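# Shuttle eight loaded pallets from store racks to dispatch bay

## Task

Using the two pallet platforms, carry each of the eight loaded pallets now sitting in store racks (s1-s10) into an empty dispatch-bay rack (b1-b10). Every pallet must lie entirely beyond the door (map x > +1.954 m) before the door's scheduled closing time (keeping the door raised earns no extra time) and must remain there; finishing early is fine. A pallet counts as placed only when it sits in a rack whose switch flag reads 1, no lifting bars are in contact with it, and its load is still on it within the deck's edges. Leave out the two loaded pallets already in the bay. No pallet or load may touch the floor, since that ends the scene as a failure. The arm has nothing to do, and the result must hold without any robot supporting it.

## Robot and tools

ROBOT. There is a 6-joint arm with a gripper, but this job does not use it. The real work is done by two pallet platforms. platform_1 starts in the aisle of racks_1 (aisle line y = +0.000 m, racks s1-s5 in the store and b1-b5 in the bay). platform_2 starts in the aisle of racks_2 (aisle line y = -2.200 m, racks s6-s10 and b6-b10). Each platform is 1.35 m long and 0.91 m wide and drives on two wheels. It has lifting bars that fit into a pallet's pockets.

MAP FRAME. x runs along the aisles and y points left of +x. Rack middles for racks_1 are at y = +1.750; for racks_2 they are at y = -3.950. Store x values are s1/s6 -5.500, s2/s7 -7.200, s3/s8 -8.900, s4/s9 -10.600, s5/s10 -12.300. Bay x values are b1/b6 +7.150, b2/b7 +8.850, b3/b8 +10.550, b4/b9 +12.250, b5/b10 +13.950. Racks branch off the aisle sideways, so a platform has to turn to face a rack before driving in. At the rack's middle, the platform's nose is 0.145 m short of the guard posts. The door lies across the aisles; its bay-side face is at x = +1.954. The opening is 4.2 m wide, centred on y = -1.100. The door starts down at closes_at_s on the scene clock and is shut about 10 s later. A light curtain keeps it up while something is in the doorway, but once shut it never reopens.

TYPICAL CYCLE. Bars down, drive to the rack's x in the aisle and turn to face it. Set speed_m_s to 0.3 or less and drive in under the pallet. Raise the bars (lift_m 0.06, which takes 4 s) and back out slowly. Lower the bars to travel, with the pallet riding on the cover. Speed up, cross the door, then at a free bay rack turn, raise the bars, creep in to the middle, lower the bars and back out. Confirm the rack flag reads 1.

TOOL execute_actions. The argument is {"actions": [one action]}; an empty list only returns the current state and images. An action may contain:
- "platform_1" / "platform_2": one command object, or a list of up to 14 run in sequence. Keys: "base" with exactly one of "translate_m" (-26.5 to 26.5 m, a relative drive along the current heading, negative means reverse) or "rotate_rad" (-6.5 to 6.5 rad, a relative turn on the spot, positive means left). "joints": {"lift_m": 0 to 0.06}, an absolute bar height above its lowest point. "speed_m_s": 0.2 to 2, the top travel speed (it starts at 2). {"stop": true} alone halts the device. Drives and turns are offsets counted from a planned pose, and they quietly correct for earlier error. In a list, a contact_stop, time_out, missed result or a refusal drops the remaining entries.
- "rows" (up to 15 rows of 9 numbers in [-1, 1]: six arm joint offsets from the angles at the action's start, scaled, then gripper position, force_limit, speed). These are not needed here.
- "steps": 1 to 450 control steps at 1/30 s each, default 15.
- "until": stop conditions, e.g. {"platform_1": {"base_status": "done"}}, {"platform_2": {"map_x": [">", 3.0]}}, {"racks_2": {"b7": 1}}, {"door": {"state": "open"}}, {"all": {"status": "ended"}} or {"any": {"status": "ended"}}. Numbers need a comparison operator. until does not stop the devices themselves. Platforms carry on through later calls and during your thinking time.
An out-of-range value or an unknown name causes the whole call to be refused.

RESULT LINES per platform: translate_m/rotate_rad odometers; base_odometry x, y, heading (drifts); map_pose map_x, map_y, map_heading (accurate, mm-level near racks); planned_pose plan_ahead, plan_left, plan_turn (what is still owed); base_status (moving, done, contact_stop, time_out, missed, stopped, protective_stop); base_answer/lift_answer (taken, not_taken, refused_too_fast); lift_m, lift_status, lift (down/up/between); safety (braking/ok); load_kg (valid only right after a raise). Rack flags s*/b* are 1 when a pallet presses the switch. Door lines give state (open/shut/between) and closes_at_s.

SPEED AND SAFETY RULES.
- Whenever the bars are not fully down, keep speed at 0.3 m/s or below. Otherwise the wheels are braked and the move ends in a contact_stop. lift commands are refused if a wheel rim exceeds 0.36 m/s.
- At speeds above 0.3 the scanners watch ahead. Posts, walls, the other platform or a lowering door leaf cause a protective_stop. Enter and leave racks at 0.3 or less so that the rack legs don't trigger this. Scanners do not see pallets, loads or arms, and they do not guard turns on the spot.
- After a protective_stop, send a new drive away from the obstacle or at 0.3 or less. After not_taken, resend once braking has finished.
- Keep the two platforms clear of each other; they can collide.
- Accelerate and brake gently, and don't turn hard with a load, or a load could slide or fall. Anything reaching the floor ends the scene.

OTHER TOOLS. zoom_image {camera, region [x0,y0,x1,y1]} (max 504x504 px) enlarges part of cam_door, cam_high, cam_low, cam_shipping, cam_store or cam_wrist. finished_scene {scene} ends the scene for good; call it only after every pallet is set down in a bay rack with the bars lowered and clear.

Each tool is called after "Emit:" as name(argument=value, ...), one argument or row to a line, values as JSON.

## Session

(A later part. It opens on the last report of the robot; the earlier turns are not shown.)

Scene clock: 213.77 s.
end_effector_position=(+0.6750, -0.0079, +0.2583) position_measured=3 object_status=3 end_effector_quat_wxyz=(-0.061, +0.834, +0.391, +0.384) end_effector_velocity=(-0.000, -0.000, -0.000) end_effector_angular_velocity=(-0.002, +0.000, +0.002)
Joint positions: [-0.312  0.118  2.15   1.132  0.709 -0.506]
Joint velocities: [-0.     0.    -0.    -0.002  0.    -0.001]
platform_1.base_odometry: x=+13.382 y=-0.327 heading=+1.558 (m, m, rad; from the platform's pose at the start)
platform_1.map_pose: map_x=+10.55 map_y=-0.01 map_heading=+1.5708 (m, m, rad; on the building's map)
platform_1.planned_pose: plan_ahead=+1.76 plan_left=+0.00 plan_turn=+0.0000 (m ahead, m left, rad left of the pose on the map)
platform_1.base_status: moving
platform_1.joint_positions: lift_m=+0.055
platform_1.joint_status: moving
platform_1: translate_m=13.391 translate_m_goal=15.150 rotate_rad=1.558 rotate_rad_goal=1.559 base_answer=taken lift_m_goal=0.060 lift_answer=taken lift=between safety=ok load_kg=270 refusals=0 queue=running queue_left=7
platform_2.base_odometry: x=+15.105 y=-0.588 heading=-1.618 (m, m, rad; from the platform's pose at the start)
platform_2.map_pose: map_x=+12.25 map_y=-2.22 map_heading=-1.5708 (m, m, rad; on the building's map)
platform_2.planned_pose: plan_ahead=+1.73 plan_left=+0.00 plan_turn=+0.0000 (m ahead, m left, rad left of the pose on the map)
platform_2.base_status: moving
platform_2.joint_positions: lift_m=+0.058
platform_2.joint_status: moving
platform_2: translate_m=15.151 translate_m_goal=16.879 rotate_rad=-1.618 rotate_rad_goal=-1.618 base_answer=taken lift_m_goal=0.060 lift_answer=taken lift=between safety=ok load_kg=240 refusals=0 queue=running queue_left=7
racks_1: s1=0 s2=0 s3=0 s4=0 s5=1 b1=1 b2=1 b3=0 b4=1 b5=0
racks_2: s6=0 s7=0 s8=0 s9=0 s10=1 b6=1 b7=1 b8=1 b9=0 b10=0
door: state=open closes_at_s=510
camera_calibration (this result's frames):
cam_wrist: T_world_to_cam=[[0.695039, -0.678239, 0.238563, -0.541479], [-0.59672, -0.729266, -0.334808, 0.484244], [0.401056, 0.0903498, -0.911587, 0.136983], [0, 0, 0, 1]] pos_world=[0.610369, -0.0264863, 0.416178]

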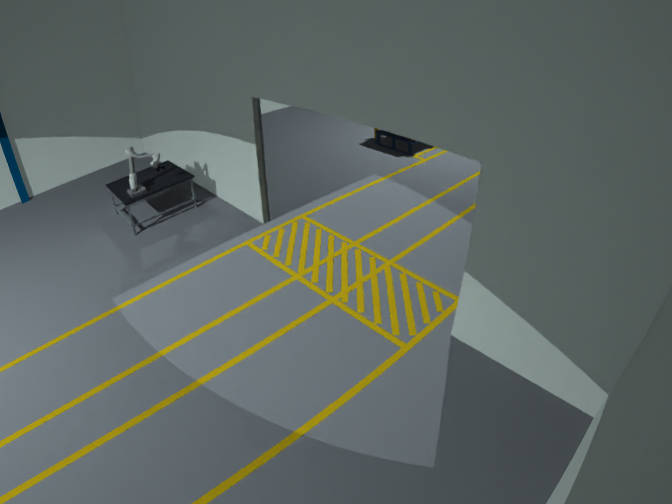

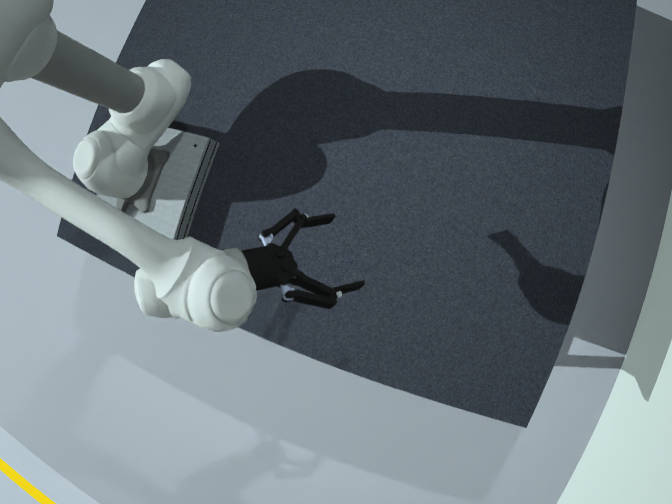

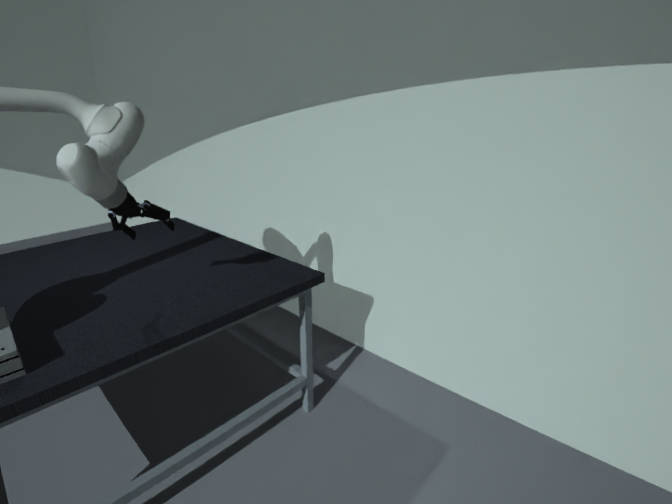

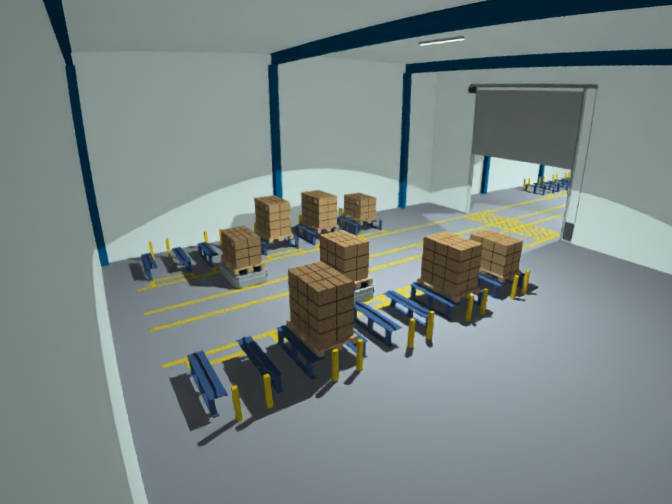

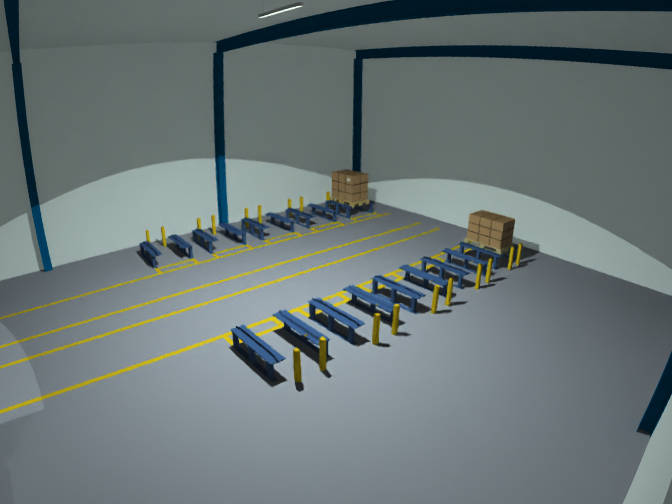

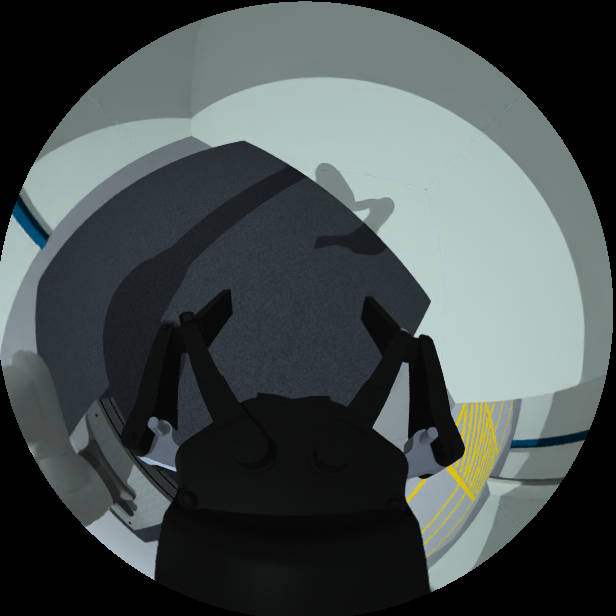

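Emit:
execute_actions(
  actions=[
    {"steps":450,"until":{"platform_1":{"queue_left":["<=",5],"map_y":["<=",0.95],"lift":"down"},"platform_2":{"queue_left":["<=",5],"map_y":[">=",-3.15],"lift":"down"}}},
  ],
)

Emit:
execute_actions(
  actions=[
    {"platform_1":{"speed_m_s":1.0},"platform_2":{"speed_m_s":1.0},"steps":150,"until":{"platform_1":{"queue_left":["<=",4]},"platform_2":{"queue_left":["<=",4]}}},
  ],
)

Scene clock: 225.93 s.
end_effector_position=(+0.6750, -0.0079, +0.2583) position_measured=3 object_status=3 end_effector_quat_wxyz=(-0.061, +0.834, +0.391, +0.384) end_effector_velocity=(-0.001, -0.000, -0.000) end_effector_angular_velocity=(-0.001, +0.001, -0.001)
Joint positions: [-0.312  0.118  2.15   1.132  0.709 -0.506]
Joint velocities: [ 0.    -0.001  0.001 -0.001 -0.001  0.001]
platform_1.base_odometry: x=+13.396 y=+0.640 heading=+1.561 (m, m, rad; from the platform's pose at the start)
platform_1.map_pose: map_x=+10.55 map_y=+0.95 map_heading=+1.5708 (m, m, rad; on the building's map)
platform_1.planned_pose: plan_ahead=-0.95 plan_left=+0.00 plan_turn=+0.0000 (m ahead, m left, rad left of the pose on the map)
platform_1.base_status: moving
platform_1.joint_positions: lift_m=+0.000
platform_1.joint_status: done
platform_1: translate_m=14.347 translate_m_goal=13.400 rotate_rad=1.560 rotate_rad_goal=1.559 base_answer=taken lift_m_goal=0.000 lift_answer=taken lift=down safety=ok load_kg=-47 refusals=0 queue=running queue_left=5
platform_2.base_odometry: x=+15.058 y=-1.534 heading=-1.619 (m, m, rad; from the platform's pose at the start)
platform_2.map_pose: map_x=+12.25 map_y=-3.15 map_heading=-1.5708 (m, m, rad; on the building's map)
platform_2.planned_pose: plan_ahead=-0.95 plan_left=+0.00 plan_turn=+0.0000 (m ahead, m left, rad left of the pose on the map)
platform_2.base_status: moving
platform_2.joint_positions: lift_m=+0.000
platform_2.joint_status: done
platform_2: translate_m=16.085 translate_m_goal=15.138 rotate_rad=-1.619 rotate_rad_goal=-1.621 base_answer=taken lift_m_goal=0.000 lift_answer=taken lift=down safety=ok load_kg=-47 refusals=0 queue=running queue_left=5
racks_1: s1=0 s2=0 s3=0 s4=0 s5=1 b1=1 b2=1 b3=1 b4=1 b5=0
racks_2: s6=0 s7=0 s8=0 s9=0 s10=1 b6=1 b7=1 b8=1 b9=1 b10=0
door: state=open closes_at_s=510
camera_calibration (this result's frames):
cam_wrist: T_world_to_cam=[[0.695039, -0.678239, 0.238563, -0.541479], [-0.59672, -0.729266, -0.334808, 0.484244], [0.401056, 0.0903494, -0.911587, 0.136983], [0, 0, 0, 1]] pos_world=[0.610369, -0.0264864, 0.416178]

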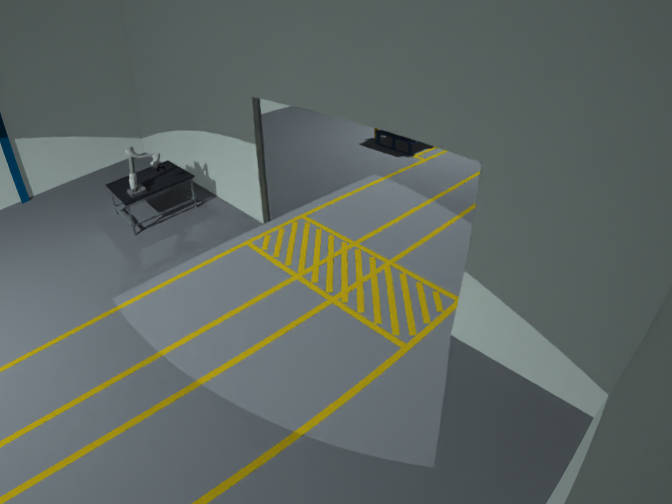

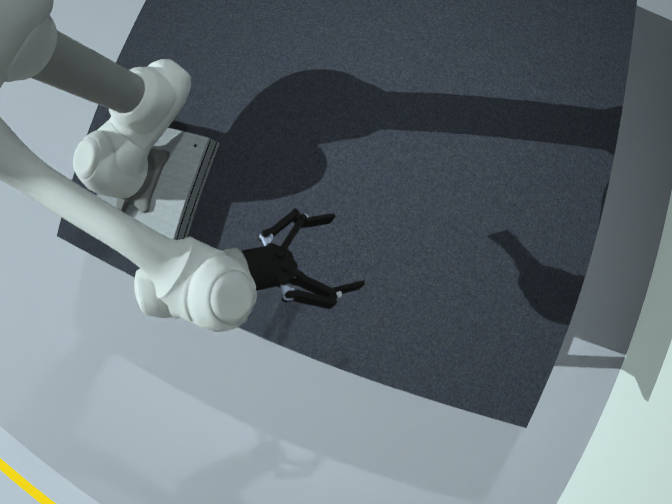

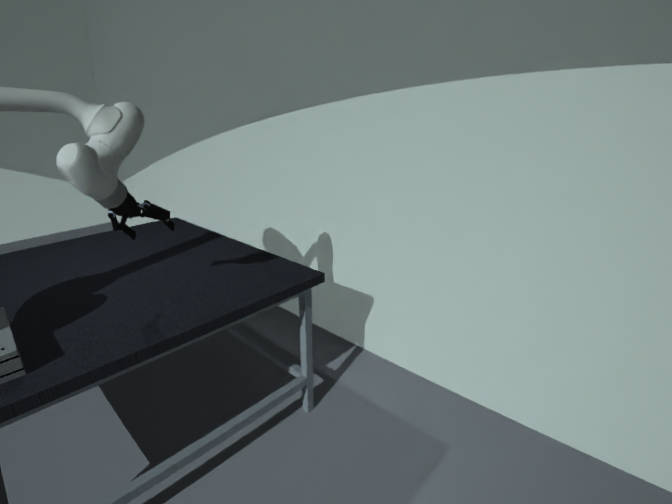

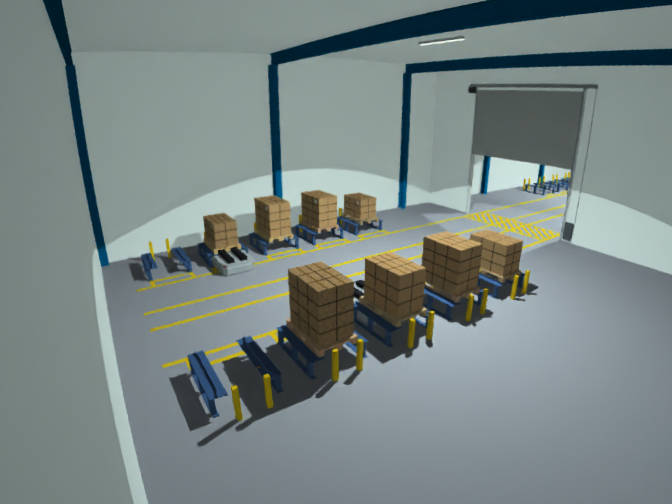

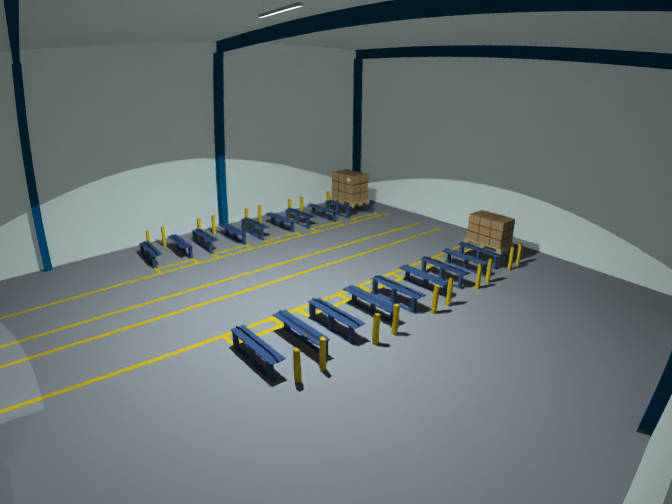

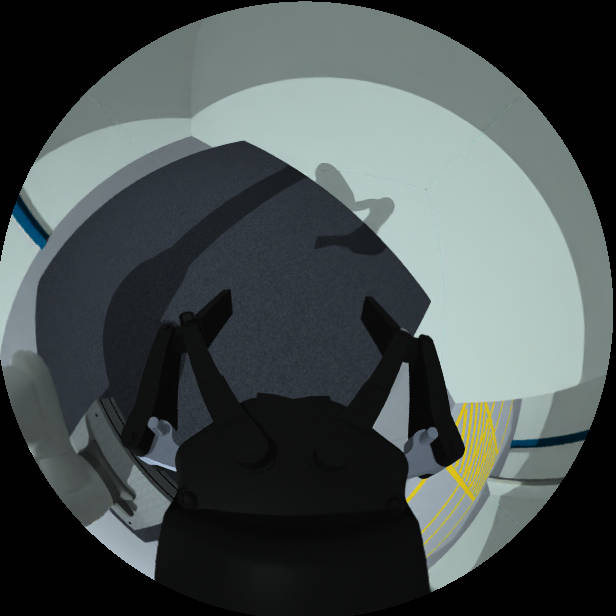

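Scene clock: 228.63 s.
end_effector_position=(+0.6750, -0.0079, +0.2583) position_measured=3 object_status=3 end_effector_quat_wxyz=(-0.061, +0.834, +0.391, +0.384) end_effector_velocity=(-0.000, -0.000, -0.000) end_effector_angular_velocity=(-0.000, -0.000, +0.000)
Joint positions: [-0.312  0.118  2.15   1.132  0.709 -0.506]
Joint velocities: [ 0.     0.     0.     0.001 -0.    -0.001]
platform_1.base_odometry: x=+13.385 y=-0.317 heading=+1.559 (m, m, rad; from the platform's pose at the start)
platform_1.map_pose: map_x=+10.55 map_y=+0.00 map_heading=+1.5708 (m, m, rad; on the building's map)
platform_1.planned_pose: plan_ahead=+0.00 plan_left=+0.00 plan_turn=-1.5708 (m ahead, m left, rad left of the pose on the map)
platform_1.base_status: moving
platform_1.joint_positions: lift_m=+0.000
platform_1.joint_status: done
platform_1: translate_m=13.400 translate_m_goal=13.400 rotate_rad=1.559 rotate_rad_goal=-0.011 base_answer=taken lift_m_goal=0.000 lift_answer=taken lift=down safety=ok load_kg=-47 refusals=0 queue=running queue_left=4
platform_2.base_odometry: x=+15.104 y=-0.578 heading=-1.618 (m, m, rad; from the platform's pose at the start)
platform_2.map_pose: map_x=+12.25 map_y=-2.20 map_heading=-1.5708 (m, m, rad; on the building's map)
platform_2.planned_pose: plan_ahead=+0.00 plan_left=+0.00 plan_turn=+1.5708 (m ahead, m left, rad left of the pose on the map)
platform_2.base_status: moving
platform_2.joint_positions: lift_m=+0.000
platform_2.joint_status: done
platform_2: translate_m=15.137 translate_m_goal=15.138 rotate_rad=-1.617 rotate_rad_goal=-0.047 base_answer=taken lift_m_goal=0.000 lift_answer=taken lift=down safety=ok load_kg=-47 refusals=0 queue=running queue_left=4
racks_1: s1=0 s2=0 s3=0 s4=0 s5=1 b1=1 b2=1 b3=1 b4=1 b5=0
racks_2: s6=0 s7=0 s8=0 s9=0 s10=1 b6=1 b7=1 b8=1 b9=1 b10=0
door: state=open closes_at_s=510
camera_calibration (this result's frames):
cam_wrist: T_world_to_cam=[[0.695039, -0.678239, 0.238563, -0.541479], [-0.59672, -0.729266, -0.334808, 0.484244], [0.401056, 0.0903493, -0.911587, 0.136983], [0, 0, 0, 1]] pos_world=[0.610369, -0.0264864, 0.416178]

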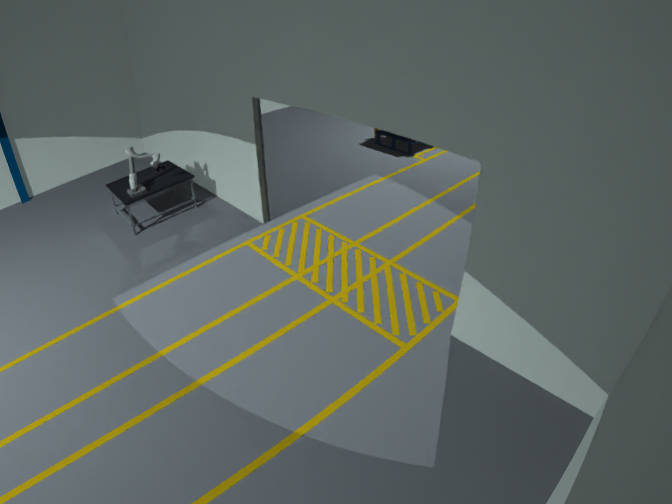

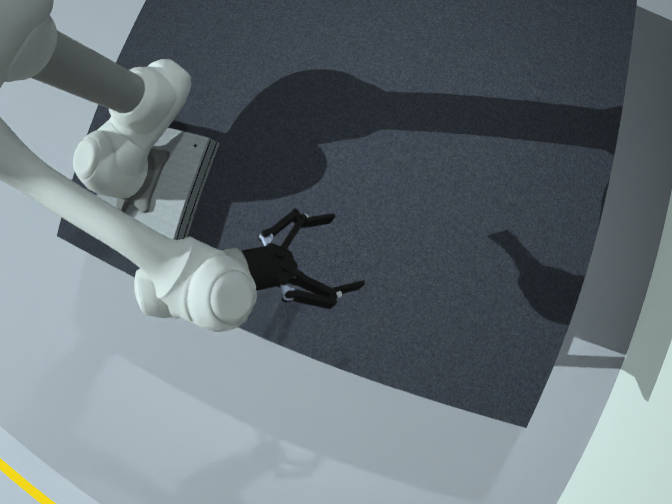

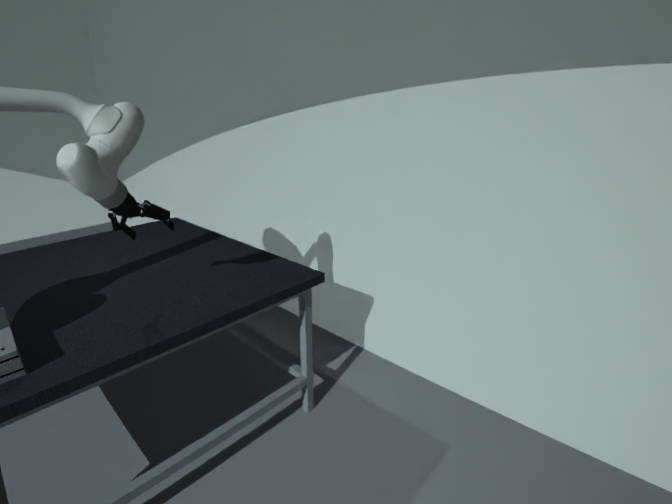

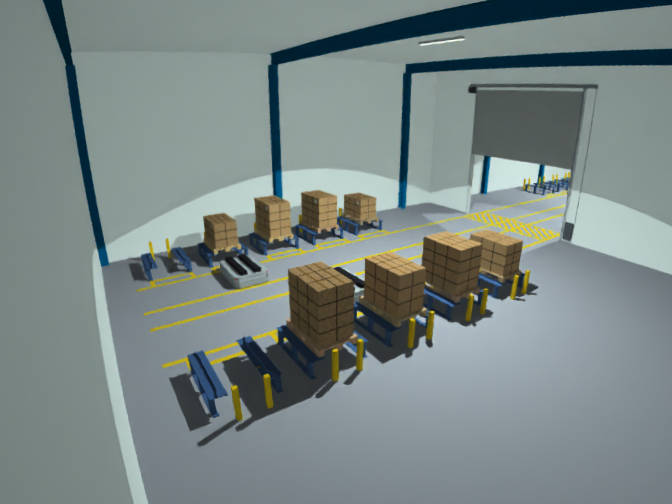

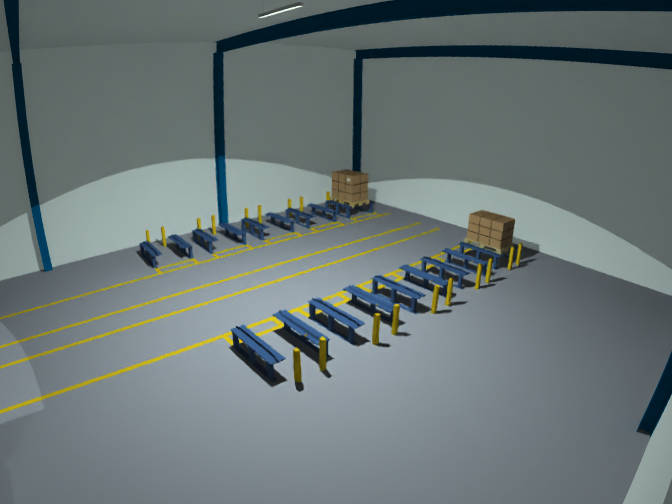

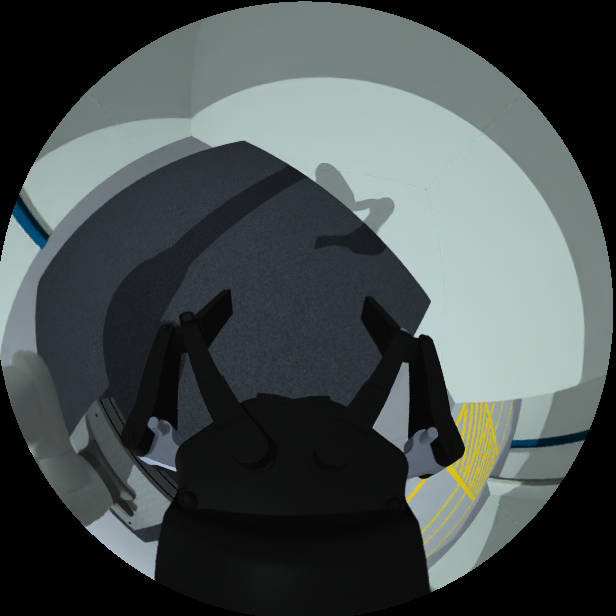

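That worked. Continue.

Emit:
execute_actions(
  actions=[
    {"steps":450,"until":{"platform_1":{"queue":["!=","running"]}}},
  ],
)

Emit:
execute_actions(
  actions=[
    {"steps":450,"until":{"platform_1":{"queue_left":["<=",1]}}},
  ],
)

Emit:
zoom_image(
  camera="cam_store",
  region=[300, 160, 540, 290],
)

Scene clock: 244.10 s.
end_effector_position=(+0.6750, -0.0079, +0.2583) position_measured=3 object_status=3 end_effector_quat_wxyz=(-0.061, +0.834, +0.391, +0.384) end_effector_velocity=(+0.000, +0.000, +0.000) end_effector_angular_velocity=(+0.000, -0.001, +0.001)
Joint positions: [-0.312  0.118  2.15   1.132  0.709 -0.506]
Joint velocities: [ 0.    -0.    -0.     0.     0.001 -0.001]
platform_1.base_odometry: x=-4.688 y=-0.096 heading=-0.008 (m, m, rad; from the platform's pose at the start)
platform_1.map_pose: map_x=-7.59 map_y=+0.01 map_heading=+0.0044 (m, m, rad; on the building's map)
platform_1.planned_pose: plan_ahead=-4.71 plan_left=+0.01 plan_turn=-0.0044 (m ahead, m left, rad left of the pose on the map)
platform_1.base_status: moving
platform_1.joint_positions: lift_m=+0.000
platform_1.joint_status: done
platform_1: translate_m=-4.737 translate_m_goal=-9.450 rotate_rad=-0.008 rotate_rad_goal=-0.007 base_answer=taken lift_m_goal=0.000 lift_answer=taken lift=down safety=ok load_kg=-47 refusals=0 queue=running queue_left=3
platform_2.base_odometry: x=-2.968 y=+0.328 heading=-0.050 (m, m, rad; from the platform's pose at the start)
platform_2.map_pose: map_x=-5.92 map_y=-2.20 map_heading=+0.0000 (m, m, rad; on the building's map)
platform_2.planned_pose: plan_ahead=-6.38 plan_left=+0.00 plan_turn=+0.0000 (m ahead, m left, rad left of the pose on the map)
platform_2.base_status: moving
platform_2.joint_positions: lift_m=+0.000
platform_2.joint_status: done
platform_2: translate_m=-3.024 translate_m_goal=-9.412 rotate_rad=-0.050 rotate_rad_goal=-0.050 base_answer=taken lift_m_goal=0.000 lift_answer=taken lift=down safety=ok load_kg=-47 refusals=0 queue=running queue_left=3
racks_1: s1=0 s2=0 s3=0 s4=0 s5=1 b1=1 b2=1 b3=1 b4=1 b5=0
racks_2: s6=0 s7=0 s8=0 s9=0 s10=1 b6=1 b7=1 b8=1 b9=1 b10=0
door: state=open closes_at_s=510
camera_calibration (this result's frames):
cam_wrist: T_world_to_cam=[[0.695039, -0.678239, 0.238563, -0.541479], [-0.59672, -0.729266, -0.334808, 0.484244], [0.401056, 0.0903491, -0.911587, 0.136983], [0, 0, 0, 1]] pos_world=[0.610369, -0.0264864, 0.416178]

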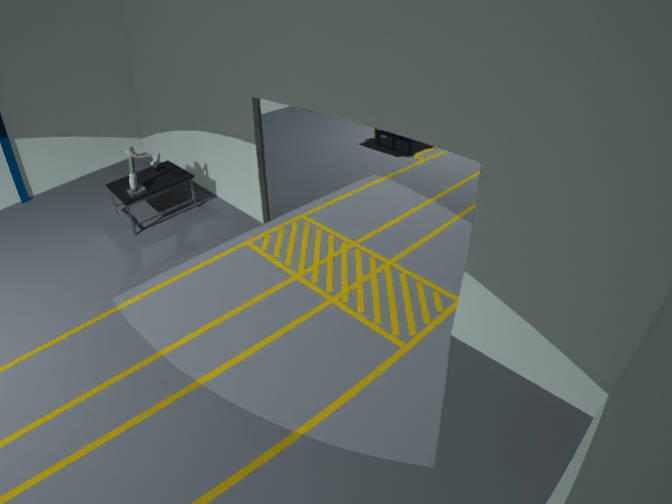

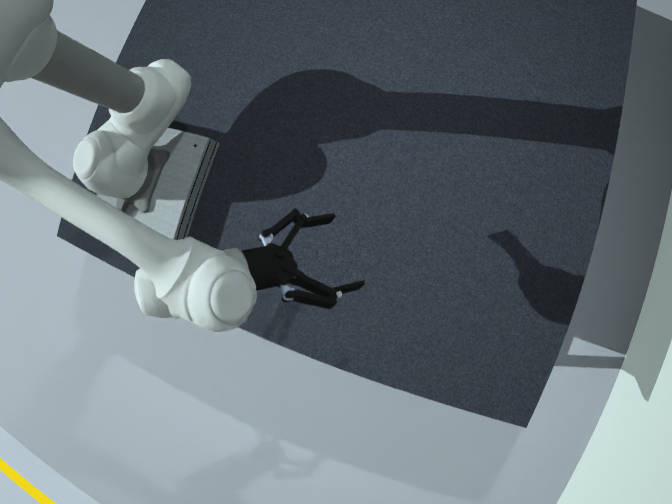

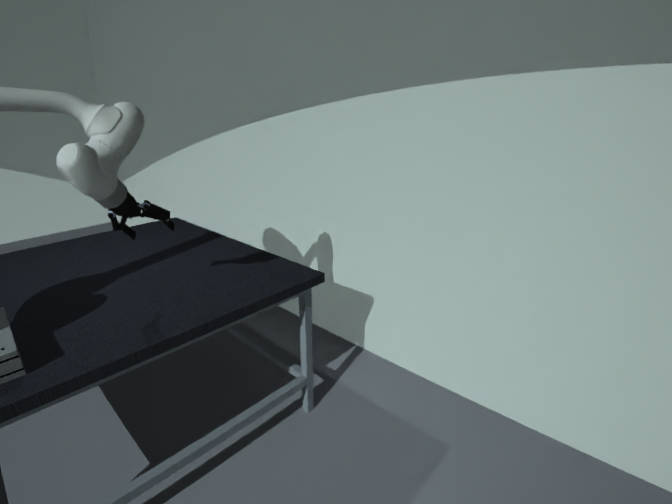

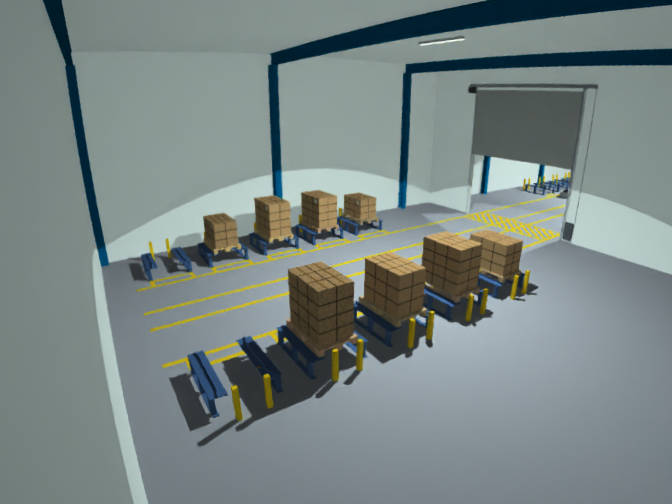

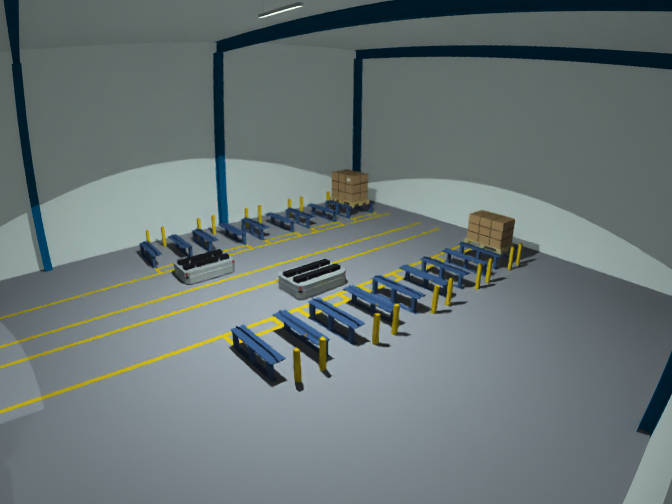

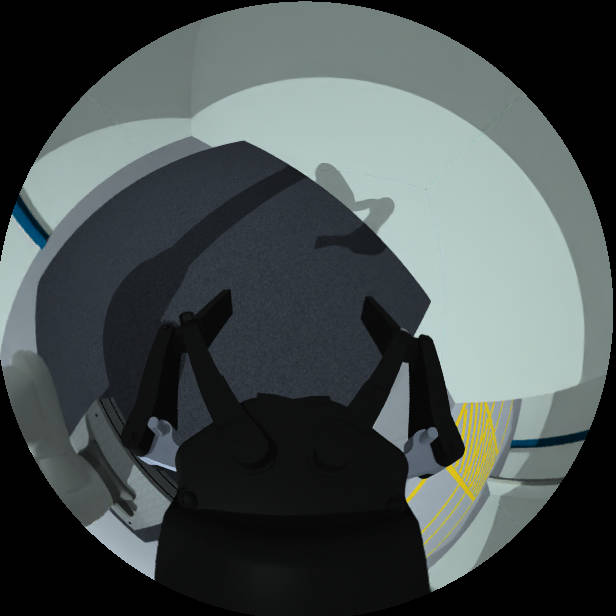

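Scene clock: 253.37 s.
end_effector_position=(+0.6750, -0.0079, +0.2583) position_measured=3 object_status=3 end_effector_quat_wxyz=(-0.061, +0.834, +0.391, +0.384) end_effector_velocity=(+0.000, +0.000, +0.001) end_effector_angular_velocity=(+0.001, -0.001, -0.001)
Joint positions: [-0.312  0.118  2.15   1.132  0.709 -0.506]
Joint velocities: [-0.    -0.    -0.     0.001  0.001  0.   ]
platform_1.base_odometry: x=-9.473 y=-0.036 heading=+1.557 (m, m, rad; from the platform's pose at the start)
platform_1.map_pose: map_x=-12.30 map_y=+0.00 map_heading=+1.5708 (m, m, rad; on the building's map)
platform_1.planned_pose: plan_ahead=+1.75 plan_left=+0.00 plan_turn=+0.0000 (m ahead, m left, rad left of the pose on the map)
platform_1.base_status: moving
platform_1.joint_positions: lift_m=+0.000
platform_1.joint_status: moving
platform_1: translate_m=-9.459 translate_m_goal=-7.710 rotate_rad=1.557 rotate_rad_goal=1.557 base_answer=taken lift_m_goal=0.025 lift_answer=taken lift=down safety=ok load_kg=1 refusals=0 queue=running queue_left=1
platform_2.base_odometry: x=-9.416 y=+0.645 heading=-1.545 (m, m, rad; from the platform's pose at the start)
platform_2.map_pose: map_x=-12.30 map_y=-2.21 map_heading=-1.5053 (m, m, rad; on the building's map)
platform_2.planned_pose: plan_ahead=-0.01 plan_left=+0.00 plan_turn=-0.0654 (m ahead, m left, rad left of the pose on the map)
platform_2.base_status: moving
platform_2.joint_positions: lift_m=+0.000
platform_2.joint_status: done
platform_2: translate_m=-9.412 translate_m_goal=-9.412 rotate_rad=-1.558 rotate_rad_goal=-1.620 base_answer=taken lift_m_goal=0.000 lift_answer=taken lift=down safety=ok load_kg=-47 refusals=0 queue=running queue_left=2
racks_1: s1=0 s2=0 s3=0 s4=0 s5=1 b1=1 b2=1 b3=1 b4=1 b5=0
racks_2: s6=0 s7=0 s8=0 s9=0 s10=1 b6=1 b7=1 b8=1 b9=1 b10=0
door: state=open closes_at_s=510
camera_calibration (this result's frames):
cam_wrist: T_world_to_cam=[[0.695039, -0.678239, 0.238563, -0.541479], [-0.59672, -0.729266, -0.334808, 0.484244], [0.401056, 0.0903493, -0.911587, 0.136983], [0, 0, 0, 1]] pos_world=[0.610369, -0.0264864, 0.416178]

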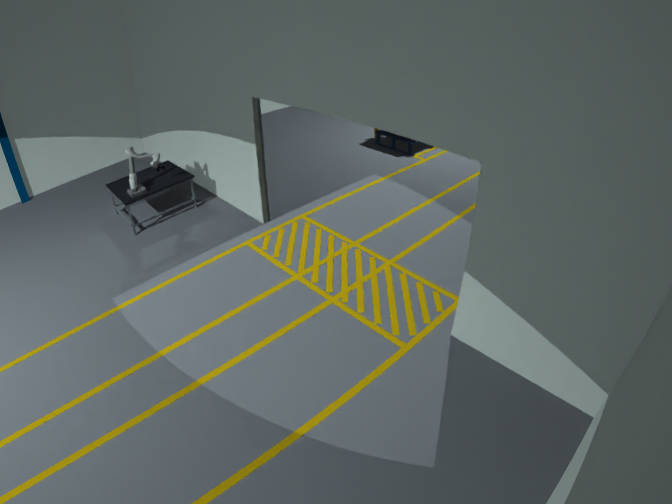

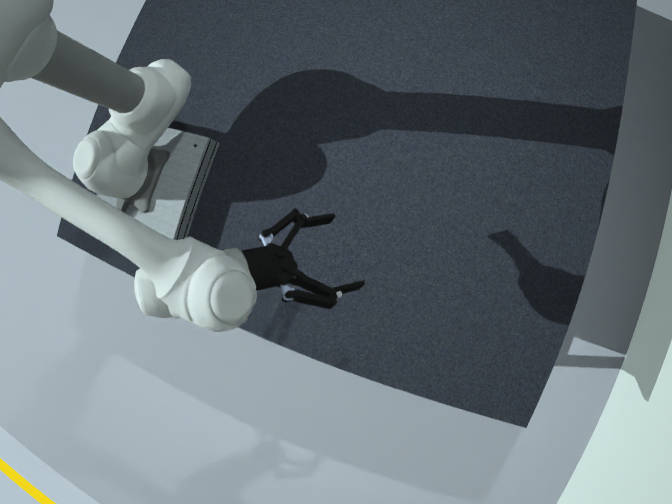

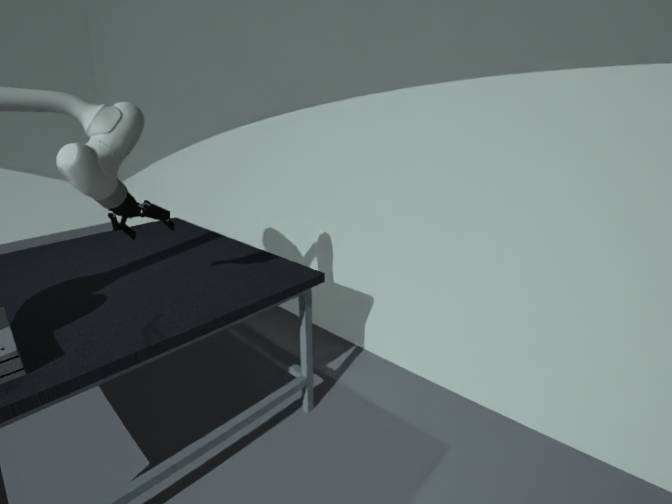

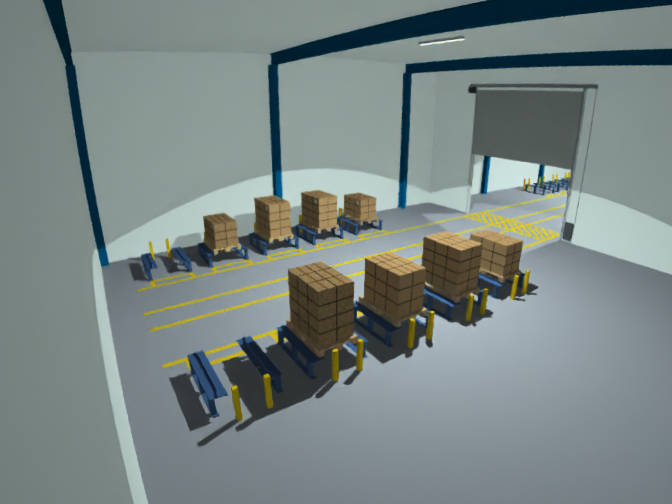

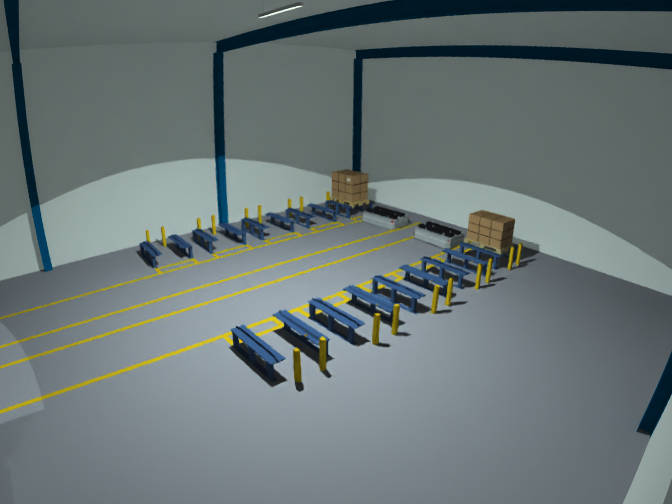

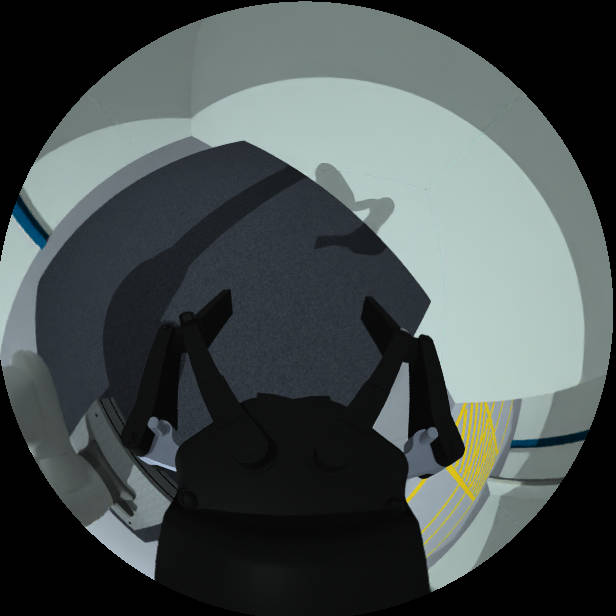

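Region (300, 160, 540, 290) of cam_store's 672x504 image, scaled by 2.100, with more detail than that image has; it fills the top 273 rows of this view, and the rest is white.

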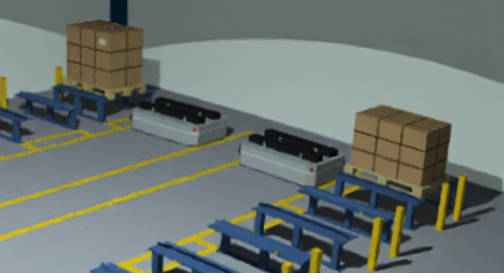

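Emit:
execute_actions(
  actions=[
    {"steps":300,"until":{"platform_1":{"queue_left":["<=",0],"base_status":["!=","moving"]},"platform_2":{"queue_left":["<=",0],"base_status":["!=","moving"]}}},
  ],
)

Scene clock: 260.97 s.
end_effector_position=(+0.6750, -0.0079, +0.2583) position_measured=3 object_status=3 end_effector_quat_wxyz=(-0.061, +0.834, +0.391, +0.384) end_effector_velocity=(+0.001, -0.001, +0.001) end_effector_angular_velocity=(-0.002, -0.002, +0.000)
Joint positions: [-0.312  0.118  2.15   1.132  0.709 -0.506]
Joint velocities: [-0.    -0.001 -0.001 -0.    -0.001 -0.001]
platform_1.base_odometry: x=-9.449 y=+1.714 heading=+1.560 (m, m, rad; from the platform's pose at the start)
platform_1.map_pose: map_x=-12.30 map_y=+1.75 map_heading=+1.5708 (m, m, rad; on the building's map)
platform_1.planned_pose: plan_ahead=+0.00 plan_left=+0.00 plan_turn=+0.0000 (m ahead, m left, rad left of the pose on the map)
platform_1.base_status: done
platform_1.joint_positions: lift_m=+0.037
platform_1.joint_status: moving
platform_1: translate_m=-7.710 translate_m_goal=-7.710 rotate_rad=1.560 rotate_rad_goal=1.559 base_answer=taken lift_m_goal=0.060 lift_answer=taken lift=between safety=ok load_kg=4 refusals=0 queue=running queue_left=0
platform_2.base_odometry: x=-9.499 y=-1.104 heading=-1.620 (m, m, rad; from the platform's pose at the start)
platform_2.map_pose: map_x=-12.30 map_y=-3.95 map_heading=-1.5708 (m, m, rad; on the building's map)
platform_2.planned_pose: plan_ahead=+0.00 plan_left=+0.00 plan_turn=+0.0000 (m ahead, m left, rad left of the pose on the map)
platform_2.base_status: done
platform_2.joint_positions: lift_m=+0.025
platform_2.joint_status: moving
platform_2: translate_m=-7.661 translate_m_goal=-7.662 rotate_rad=-1.620 rotate_rad_goal=-1.619 base_answer=taken lift_m_goal=0.060 lift_answer=taken lift=between safety=ok load_kg=1 refusals=0 queue=running queue_left=0
racks_1: s1=0 s2=0 s3=0 s4=0 s5=1 b1=1 b2=1 b3=1 b4=1 b5=0
racks_2: s6=0 s7=0 s8=0 s9=0 s10=1 b6=1 b7=1 b8=1 b9=1 b10=0
door: state=open closes_at_s=510
camera_calibration (this result's frames):
cam_wrist: T_world_to_cam=[[0.695039, -0.678239, 0.238563, -0.541479], [-0.59672, -0.729266, -0.334808, 0.484244], [0.401056, 0.0903494, -0.911587, 0.136983], [0, 0, 0, 1]] pos_world=[0.610369, -0.0264864, 0.416178]

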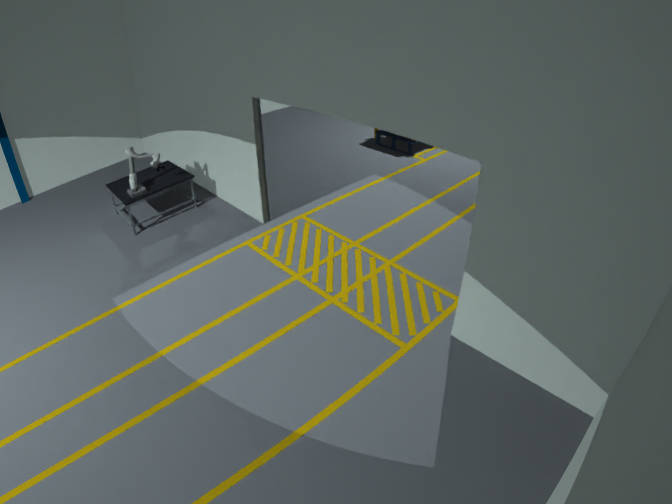

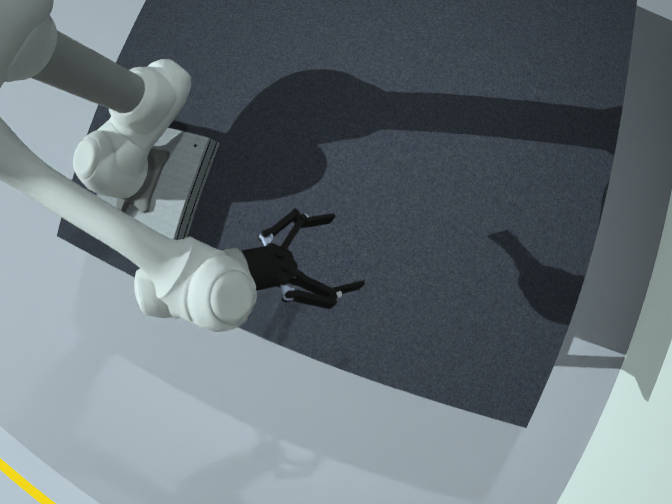

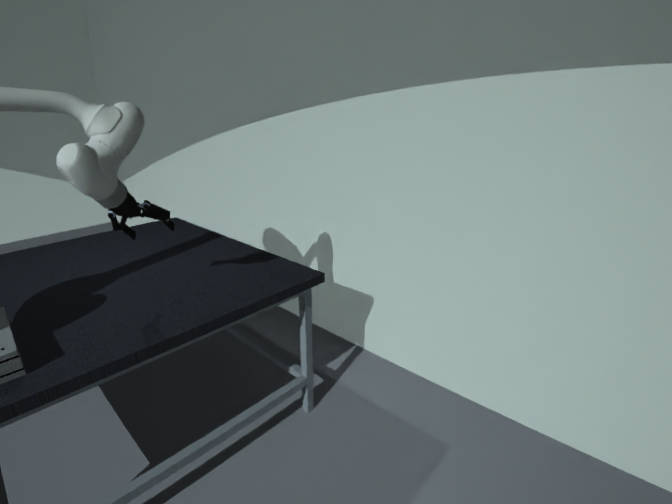

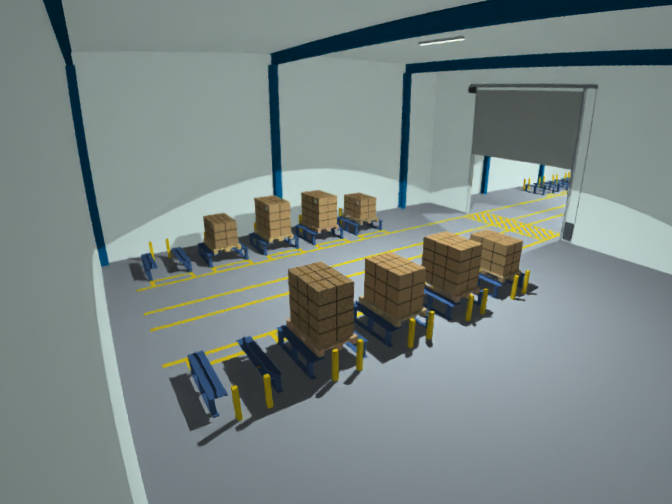

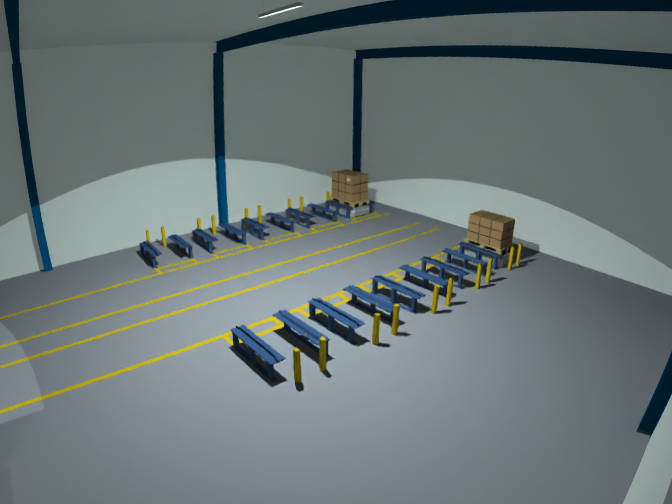

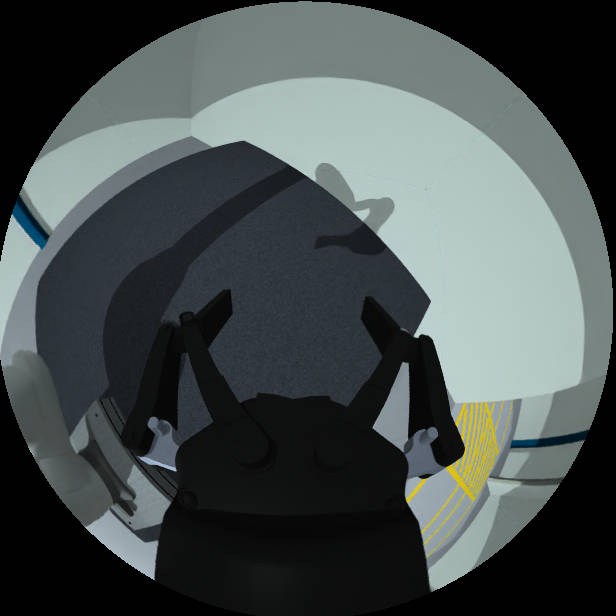

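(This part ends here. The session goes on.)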